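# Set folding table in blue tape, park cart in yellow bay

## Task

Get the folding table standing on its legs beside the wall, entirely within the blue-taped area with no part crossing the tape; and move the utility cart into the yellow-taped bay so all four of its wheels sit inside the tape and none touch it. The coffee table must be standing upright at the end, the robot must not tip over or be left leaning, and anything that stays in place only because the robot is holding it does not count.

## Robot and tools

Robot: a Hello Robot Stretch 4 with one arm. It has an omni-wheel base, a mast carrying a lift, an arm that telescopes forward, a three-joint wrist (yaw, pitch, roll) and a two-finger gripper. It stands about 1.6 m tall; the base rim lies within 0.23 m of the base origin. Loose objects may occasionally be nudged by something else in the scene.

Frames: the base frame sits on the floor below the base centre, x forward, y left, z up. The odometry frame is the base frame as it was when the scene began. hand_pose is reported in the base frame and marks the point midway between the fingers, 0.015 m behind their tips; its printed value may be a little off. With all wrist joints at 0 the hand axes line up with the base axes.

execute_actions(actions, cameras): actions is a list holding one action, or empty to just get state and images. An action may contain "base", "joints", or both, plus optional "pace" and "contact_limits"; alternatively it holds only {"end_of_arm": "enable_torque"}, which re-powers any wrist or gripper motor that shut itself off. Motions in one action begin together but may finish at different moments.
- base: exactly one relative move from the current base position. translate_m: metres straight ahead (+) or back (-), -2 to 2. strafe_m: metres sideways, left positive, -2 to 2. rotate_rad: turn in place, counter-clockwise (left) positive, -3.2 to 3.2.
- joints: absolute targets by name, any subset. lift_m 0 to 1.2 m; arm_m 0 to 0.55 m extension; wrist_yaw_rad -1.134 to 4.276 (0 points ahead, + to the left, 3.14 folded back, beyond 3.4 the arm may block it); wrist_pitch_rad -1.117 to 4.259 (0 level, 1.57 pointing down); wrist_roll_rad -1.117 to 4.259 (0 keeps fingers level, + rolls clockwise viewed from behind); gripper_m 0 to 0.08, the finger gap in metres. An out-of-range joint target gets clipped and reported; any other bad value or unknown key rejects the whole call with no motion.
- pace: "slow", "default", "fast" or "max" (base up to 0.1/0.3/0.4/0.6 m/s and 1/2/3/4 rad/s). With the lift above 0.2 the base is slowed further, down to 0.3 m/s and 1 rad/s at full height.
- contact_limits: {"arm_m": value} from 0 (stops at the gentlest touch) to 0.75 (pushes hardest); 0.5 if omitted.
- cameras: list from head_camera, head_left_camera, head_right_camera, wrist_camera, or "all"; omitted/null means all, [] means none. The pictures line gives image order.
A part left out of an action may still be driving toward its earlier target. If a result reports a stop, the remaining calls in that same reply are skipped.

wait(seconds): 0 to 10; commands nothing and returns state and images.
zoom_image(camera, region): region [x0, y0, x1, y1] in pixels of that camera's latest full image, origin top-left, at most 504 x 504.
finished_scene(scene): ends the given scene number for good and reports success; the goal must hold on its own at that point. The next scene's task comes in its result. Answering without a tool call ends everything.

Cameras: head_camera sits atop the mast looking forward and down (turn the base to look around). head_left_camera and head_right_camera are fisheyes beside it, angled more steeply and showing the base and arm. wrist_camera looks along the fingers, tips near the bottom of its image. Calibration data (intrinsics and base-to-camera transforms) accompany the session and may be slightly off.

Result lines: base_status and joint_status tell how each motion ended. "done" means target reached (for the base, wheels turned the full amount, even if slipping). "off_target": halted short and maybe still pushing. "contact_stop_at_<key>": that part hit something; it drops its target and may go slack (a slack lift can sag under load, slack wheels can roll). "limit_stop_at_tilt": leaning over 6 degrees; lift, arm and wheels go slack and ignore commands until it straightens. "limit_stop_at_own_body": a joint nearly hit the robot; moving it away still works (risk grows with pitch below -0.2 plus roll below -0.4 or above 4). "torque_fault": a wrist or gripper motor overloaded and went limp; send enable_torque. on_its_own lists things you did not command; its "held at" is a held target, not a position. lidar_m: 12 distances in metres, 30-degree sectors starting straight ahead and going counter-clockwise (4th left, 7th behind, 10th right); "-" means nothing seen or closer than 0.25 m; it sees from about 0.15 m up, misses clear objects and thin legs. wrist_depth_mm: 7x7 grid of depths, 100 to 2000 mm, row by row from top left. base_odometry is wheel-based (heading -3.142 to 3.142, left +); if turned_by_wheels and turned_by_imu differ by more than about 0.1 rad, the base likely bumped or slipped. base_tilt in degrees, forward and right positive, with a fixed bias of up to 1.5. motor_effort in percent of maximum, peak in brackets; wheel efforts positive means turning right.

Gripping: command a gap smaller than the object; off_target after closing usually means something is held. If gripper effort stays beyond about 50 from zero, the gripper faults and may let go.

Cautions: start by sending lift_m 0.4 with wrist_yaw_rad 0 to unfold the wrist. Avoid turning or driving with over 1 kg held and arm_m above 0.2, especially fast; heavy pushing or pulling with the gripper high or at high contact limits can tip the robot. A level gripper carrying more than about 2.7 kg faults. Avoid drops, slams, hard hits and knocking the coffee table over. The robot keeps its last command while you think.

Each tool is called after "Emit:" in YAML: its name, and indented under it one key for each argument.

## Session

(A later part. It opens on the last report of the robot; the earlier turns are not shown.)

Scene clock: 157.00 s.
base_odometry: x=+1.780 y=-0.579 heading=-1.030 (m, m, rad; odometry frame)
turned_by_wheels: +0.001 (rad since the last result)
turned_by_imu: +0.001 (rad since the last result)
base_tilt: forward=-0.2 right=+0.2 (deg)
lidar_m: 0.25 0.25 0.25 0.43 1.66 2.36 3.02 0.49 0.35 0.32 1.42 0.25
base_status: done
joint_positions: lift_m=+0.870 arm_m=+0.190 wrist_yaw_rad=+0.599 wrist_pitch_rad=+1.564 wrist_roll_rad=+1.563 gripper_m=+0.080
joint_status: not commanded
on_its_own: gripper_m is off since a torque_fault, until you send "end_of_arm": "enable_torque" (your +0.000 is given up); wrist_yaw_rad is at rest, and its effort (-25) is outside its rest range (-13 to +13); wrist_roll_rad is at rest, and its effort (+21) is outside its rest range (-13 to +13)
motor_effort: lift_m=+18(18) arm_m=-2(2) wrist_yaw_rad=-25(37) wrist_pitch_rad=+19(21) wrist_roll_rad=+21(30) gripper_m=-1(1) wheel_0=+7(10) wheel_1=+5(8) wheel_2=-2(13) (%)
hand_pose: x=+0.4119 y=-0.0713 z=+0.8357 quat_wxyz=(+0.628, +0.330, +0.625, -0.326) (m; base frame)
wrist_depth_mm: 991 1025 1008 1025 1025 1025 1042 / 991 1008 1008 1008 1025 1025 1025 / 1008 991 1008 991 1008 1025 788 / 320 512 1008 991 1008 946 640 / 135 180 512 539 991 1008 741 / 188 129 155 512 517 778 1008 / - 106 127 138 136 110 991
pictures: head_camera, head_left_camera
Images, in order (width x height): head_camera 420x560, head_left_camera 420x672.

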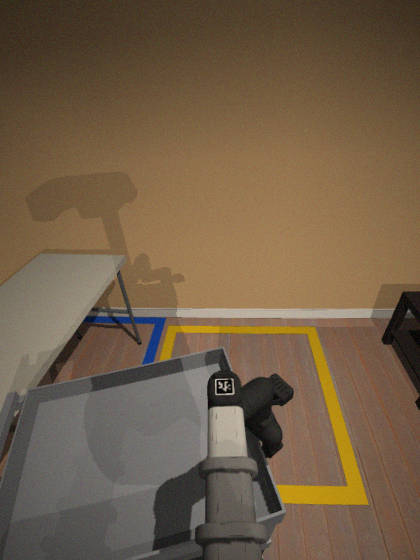

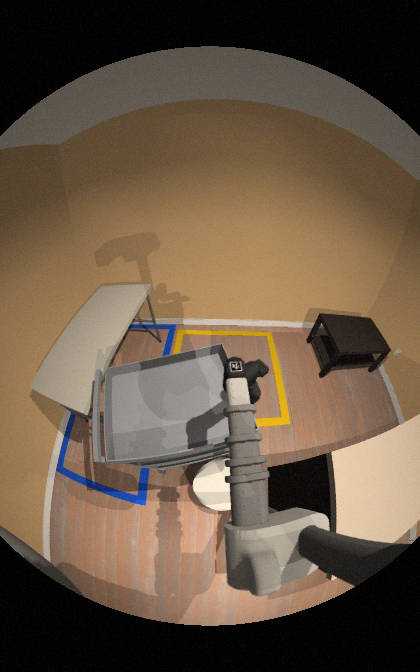

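Emit:
execute_actions:
  actions:
    - {"base":{"translate_m":0.62},"pace":"slow"}
  cameras: []

Emit:
execute_actions:
  actions:
    - {"base":{"strafe_m":-0.3},"pace":"slow"}
  cameras: []

Emit:
execute_actions:
  actions:
    - {"joints":{"lift_m":1.0}}

Scene clock: 170.20 s.
base_odometry: x=+2.099 y=-1.110 heading=-1.030 (m, m, rad; odometry frame)
turned_by_wheels: +0.001 (rad since the last result)
turned_by_imu: +0.000 (rad since the last result)
base_tilt: forward=-0.1 right=+0.3 (deg)
lidar_m: 0.25 0.25 0.25 0.45 0.74 2.36 3.66 0.62 0.77 1.16 1.19 0.25
base_status: done
joint_positions: lift_m=+0.870 arm_m=+0.190 wrist_yaw_rad=+0.598 wrist_pitch_rad=+1.564 wrist_roll_rad=+1.564 gripper_m=+0.080
joint_status: not commanded
on_its_own: gripper_m is off since a torque_fault, until you send "end_of_arm": "enable_torque" (your +0.000 is given up); wrist_yaw_rad is at rest, and its effort (-23) is outside its rest range (-13 to +13); wrist_roll_rad is at rest, and its effort (+19) is outside its rest range (-13 to +13)
motor_effort: lift_m=+18(18) arm_m=-2(3) wrist_yaw_rad=-23(24) wrist_pitch_rad=+18(18) wrist_roll_rad=+19(22) gripper_m=-1(1) wheel_0=+5(10) wheel_1=+4(9) wheel_2=-2(9) (%)
hand_pose: x=+0.4118 y=-0.0714 z=+0.8357 quat_wxyz=(+0.627, +0.330, +0.625, -0.326) (m; base frame)
wrist_depth_mm: 768 946 1025 1042 1025 1008 1042 / 854 991 1008 991 1025 1025 1025 / 991 1008 991 1008 1008 1025 1025 / 322 508 991 1008 1008 991 1008 / 134 179 508 768 1008 1008 1008 / 188 129 154 512 500 798 1008 / - 106 127 138 136 110 976
pictures: none
No camera images: the call's "cameras" was empty. Leave "cameras" out to get every camera's image.

Scene clock: 174.33 s.
base_odometry: x=+1.842 y=-1.265 heading=-1.029 (m, m, rad; odometry frame)
turned_by_wheels: +0.001 (rad since the last result)
turned_by_imu: +0.003 (rad since the last result)
base_tilt: forward=-0.2 right=+0.3 (deg)
lidar_m: 0.29 0.34 0.48 0.96 1.08 2.82 0.53 0.53 0.81 0.92 0.87 1.09
base_status: done
joint_positions: lift_m=+0.870 arm_m=+0.190 wrist_yaw_rad=+0.592 wrist_pitch_rad=+1.566 wrist_roll_rad=+1.569 gripper_m=+0.080
joint_status: not commanded
on_its_own: gripper_m is off since a torque_fault, until you send "end_of_arm": "enable_torque" (your +0.000 is given up)
motor_effort: lift_m=+18(18) arm_m=-2(3) wrist_yaw_rad=-5(23) wrist_pitch_rad=+11(30) wrist_roll_rad=+5(20) gripper_m=-1(1) wheel_0=+3(19) wheel_1=+1(4) wheel_2=+4(7) (%)
hand_pose: x=+0.4109 y=-0.0720 z=+0.8357 quat_wxyz=(+0.625, +0.333, +0.624, -0.330) (m; base frame)
wrist_depth_mm: 750 931 991 1025 1042 1025 1042 / 723 991 1008 1025 1025 1025 1025 / 196 508 991 991 991 1025 1008 / 136 512 525 991 1008 1008 1025 / 187 144 517 854 991 1025 1025 / 186 129 158 517 778 798 991 / - 105 128 178 135 110 1008
pictures: none
No camera images: the call's "cameras" was empty. Leave "cameras" out to get every camera's image.

Scene clock: 175.93 s.
base_odometry: x=+1.842 y=-1.265 heading=-1.029 (m, m, rad; odometry frame)
turned_by_wheels: +0.000 (rad since the last result)
turned_by_imu: -0.001 (rad since the last result)
base_tilt: forward=-0.1 right=+0.3 (deg)
lidar_m: 0.30 0.32 0.47 0.97 1.06 2.83 0.51 0.54 0.78 0.94 0.86 1.11
base_status: not commanded
joint_positions: lift_m=+1.000 arm_m=+0.190 wrist_yaw_rad=+0.590 wrist_pitch_rad=+1.570 wrist_roll_rad=+1.569 gripper_m=+0.080
joint_status: all done
on_its_own: gripper_m is off since a torque_fault, until you send "end_of_arm": "enable_torque" (your +0.000 is given up)
motor_effort: lift_m=+23(24) arm_m=-3(2) wrist_yaw_rad=+0(6) wrist_pitch_rad=+1(11) wrist_roll_rad=+2(5) gripper_m=-1(1) wheel_0=+0(4) wheel_1=+1(1) wheel_2=+2(4) (%)
hand_pose: x=+0.4102 y=-0.0725 z=+0.9653 quat_wxyz=(+0.624, +0.333, +0.624, -0.332) (m; base frame)
wrist_depth_mm: 768 960 1160 1160 1182 1160 1182 / 723 1098 1160 1138 1182 1182 1182 / 314 627 1118 1160 1160 1182 1138 / 314 317 640 1118 1160 1160 1160 / 314 315 317 904 1138 1160 1160 / 312 314 317 317 904 1138 1160 / - 105 315 315 135 110 1138
pictures: head_camera, head_left_camera, head_right_camera, wrist_camera
camera_calibration (this result's frames):
wrist_camera: T_world_to_cam=[[-0.828993, -0.558341, 0.032023, 0.265095], [-0.558816, 0.829256, -0.00773049, 0.352083], [-0.022239, -0.0243035, -0.999457, 1.12162], [0, 0, 0, 1]] pos_world=[0.441455, -0.116695, 1.11525]
Images, in order (width x height): head_camera 420x560, head_left_camera 420x672, head_right_camera 420x672, wrist_camera 616x392.

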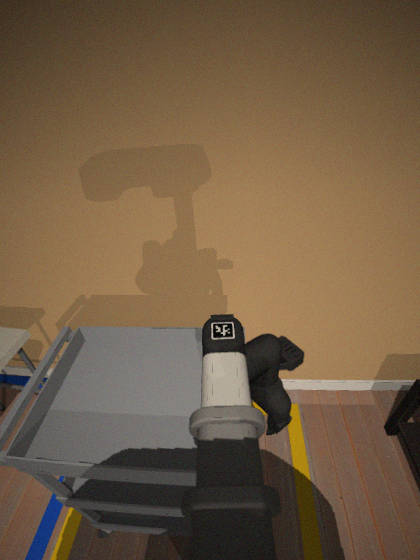

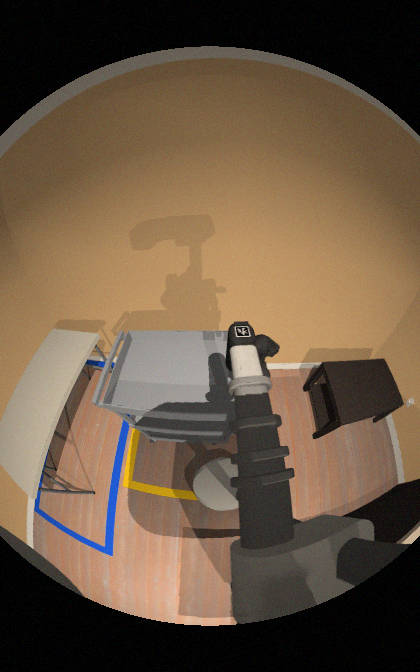

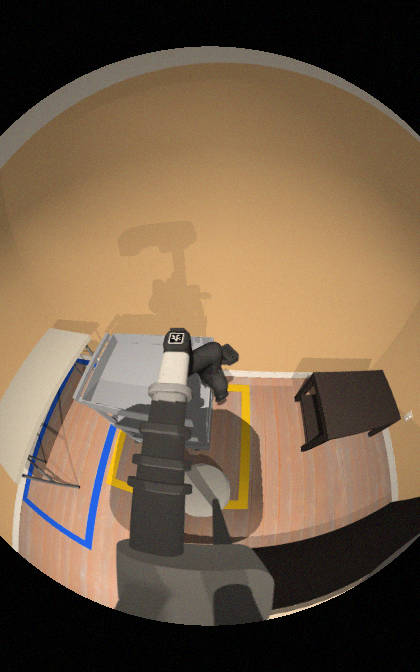

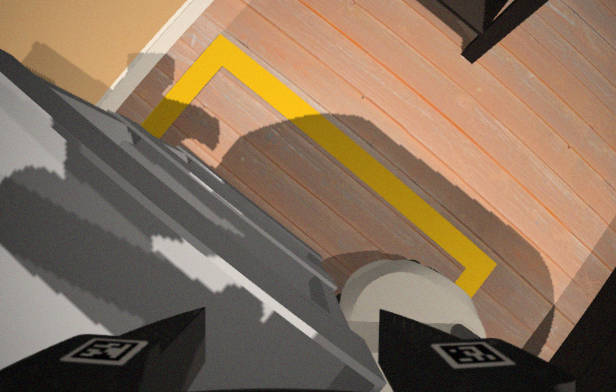

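Emit:
finished_scene:
  scene: 2

The scene is finished: the task was done.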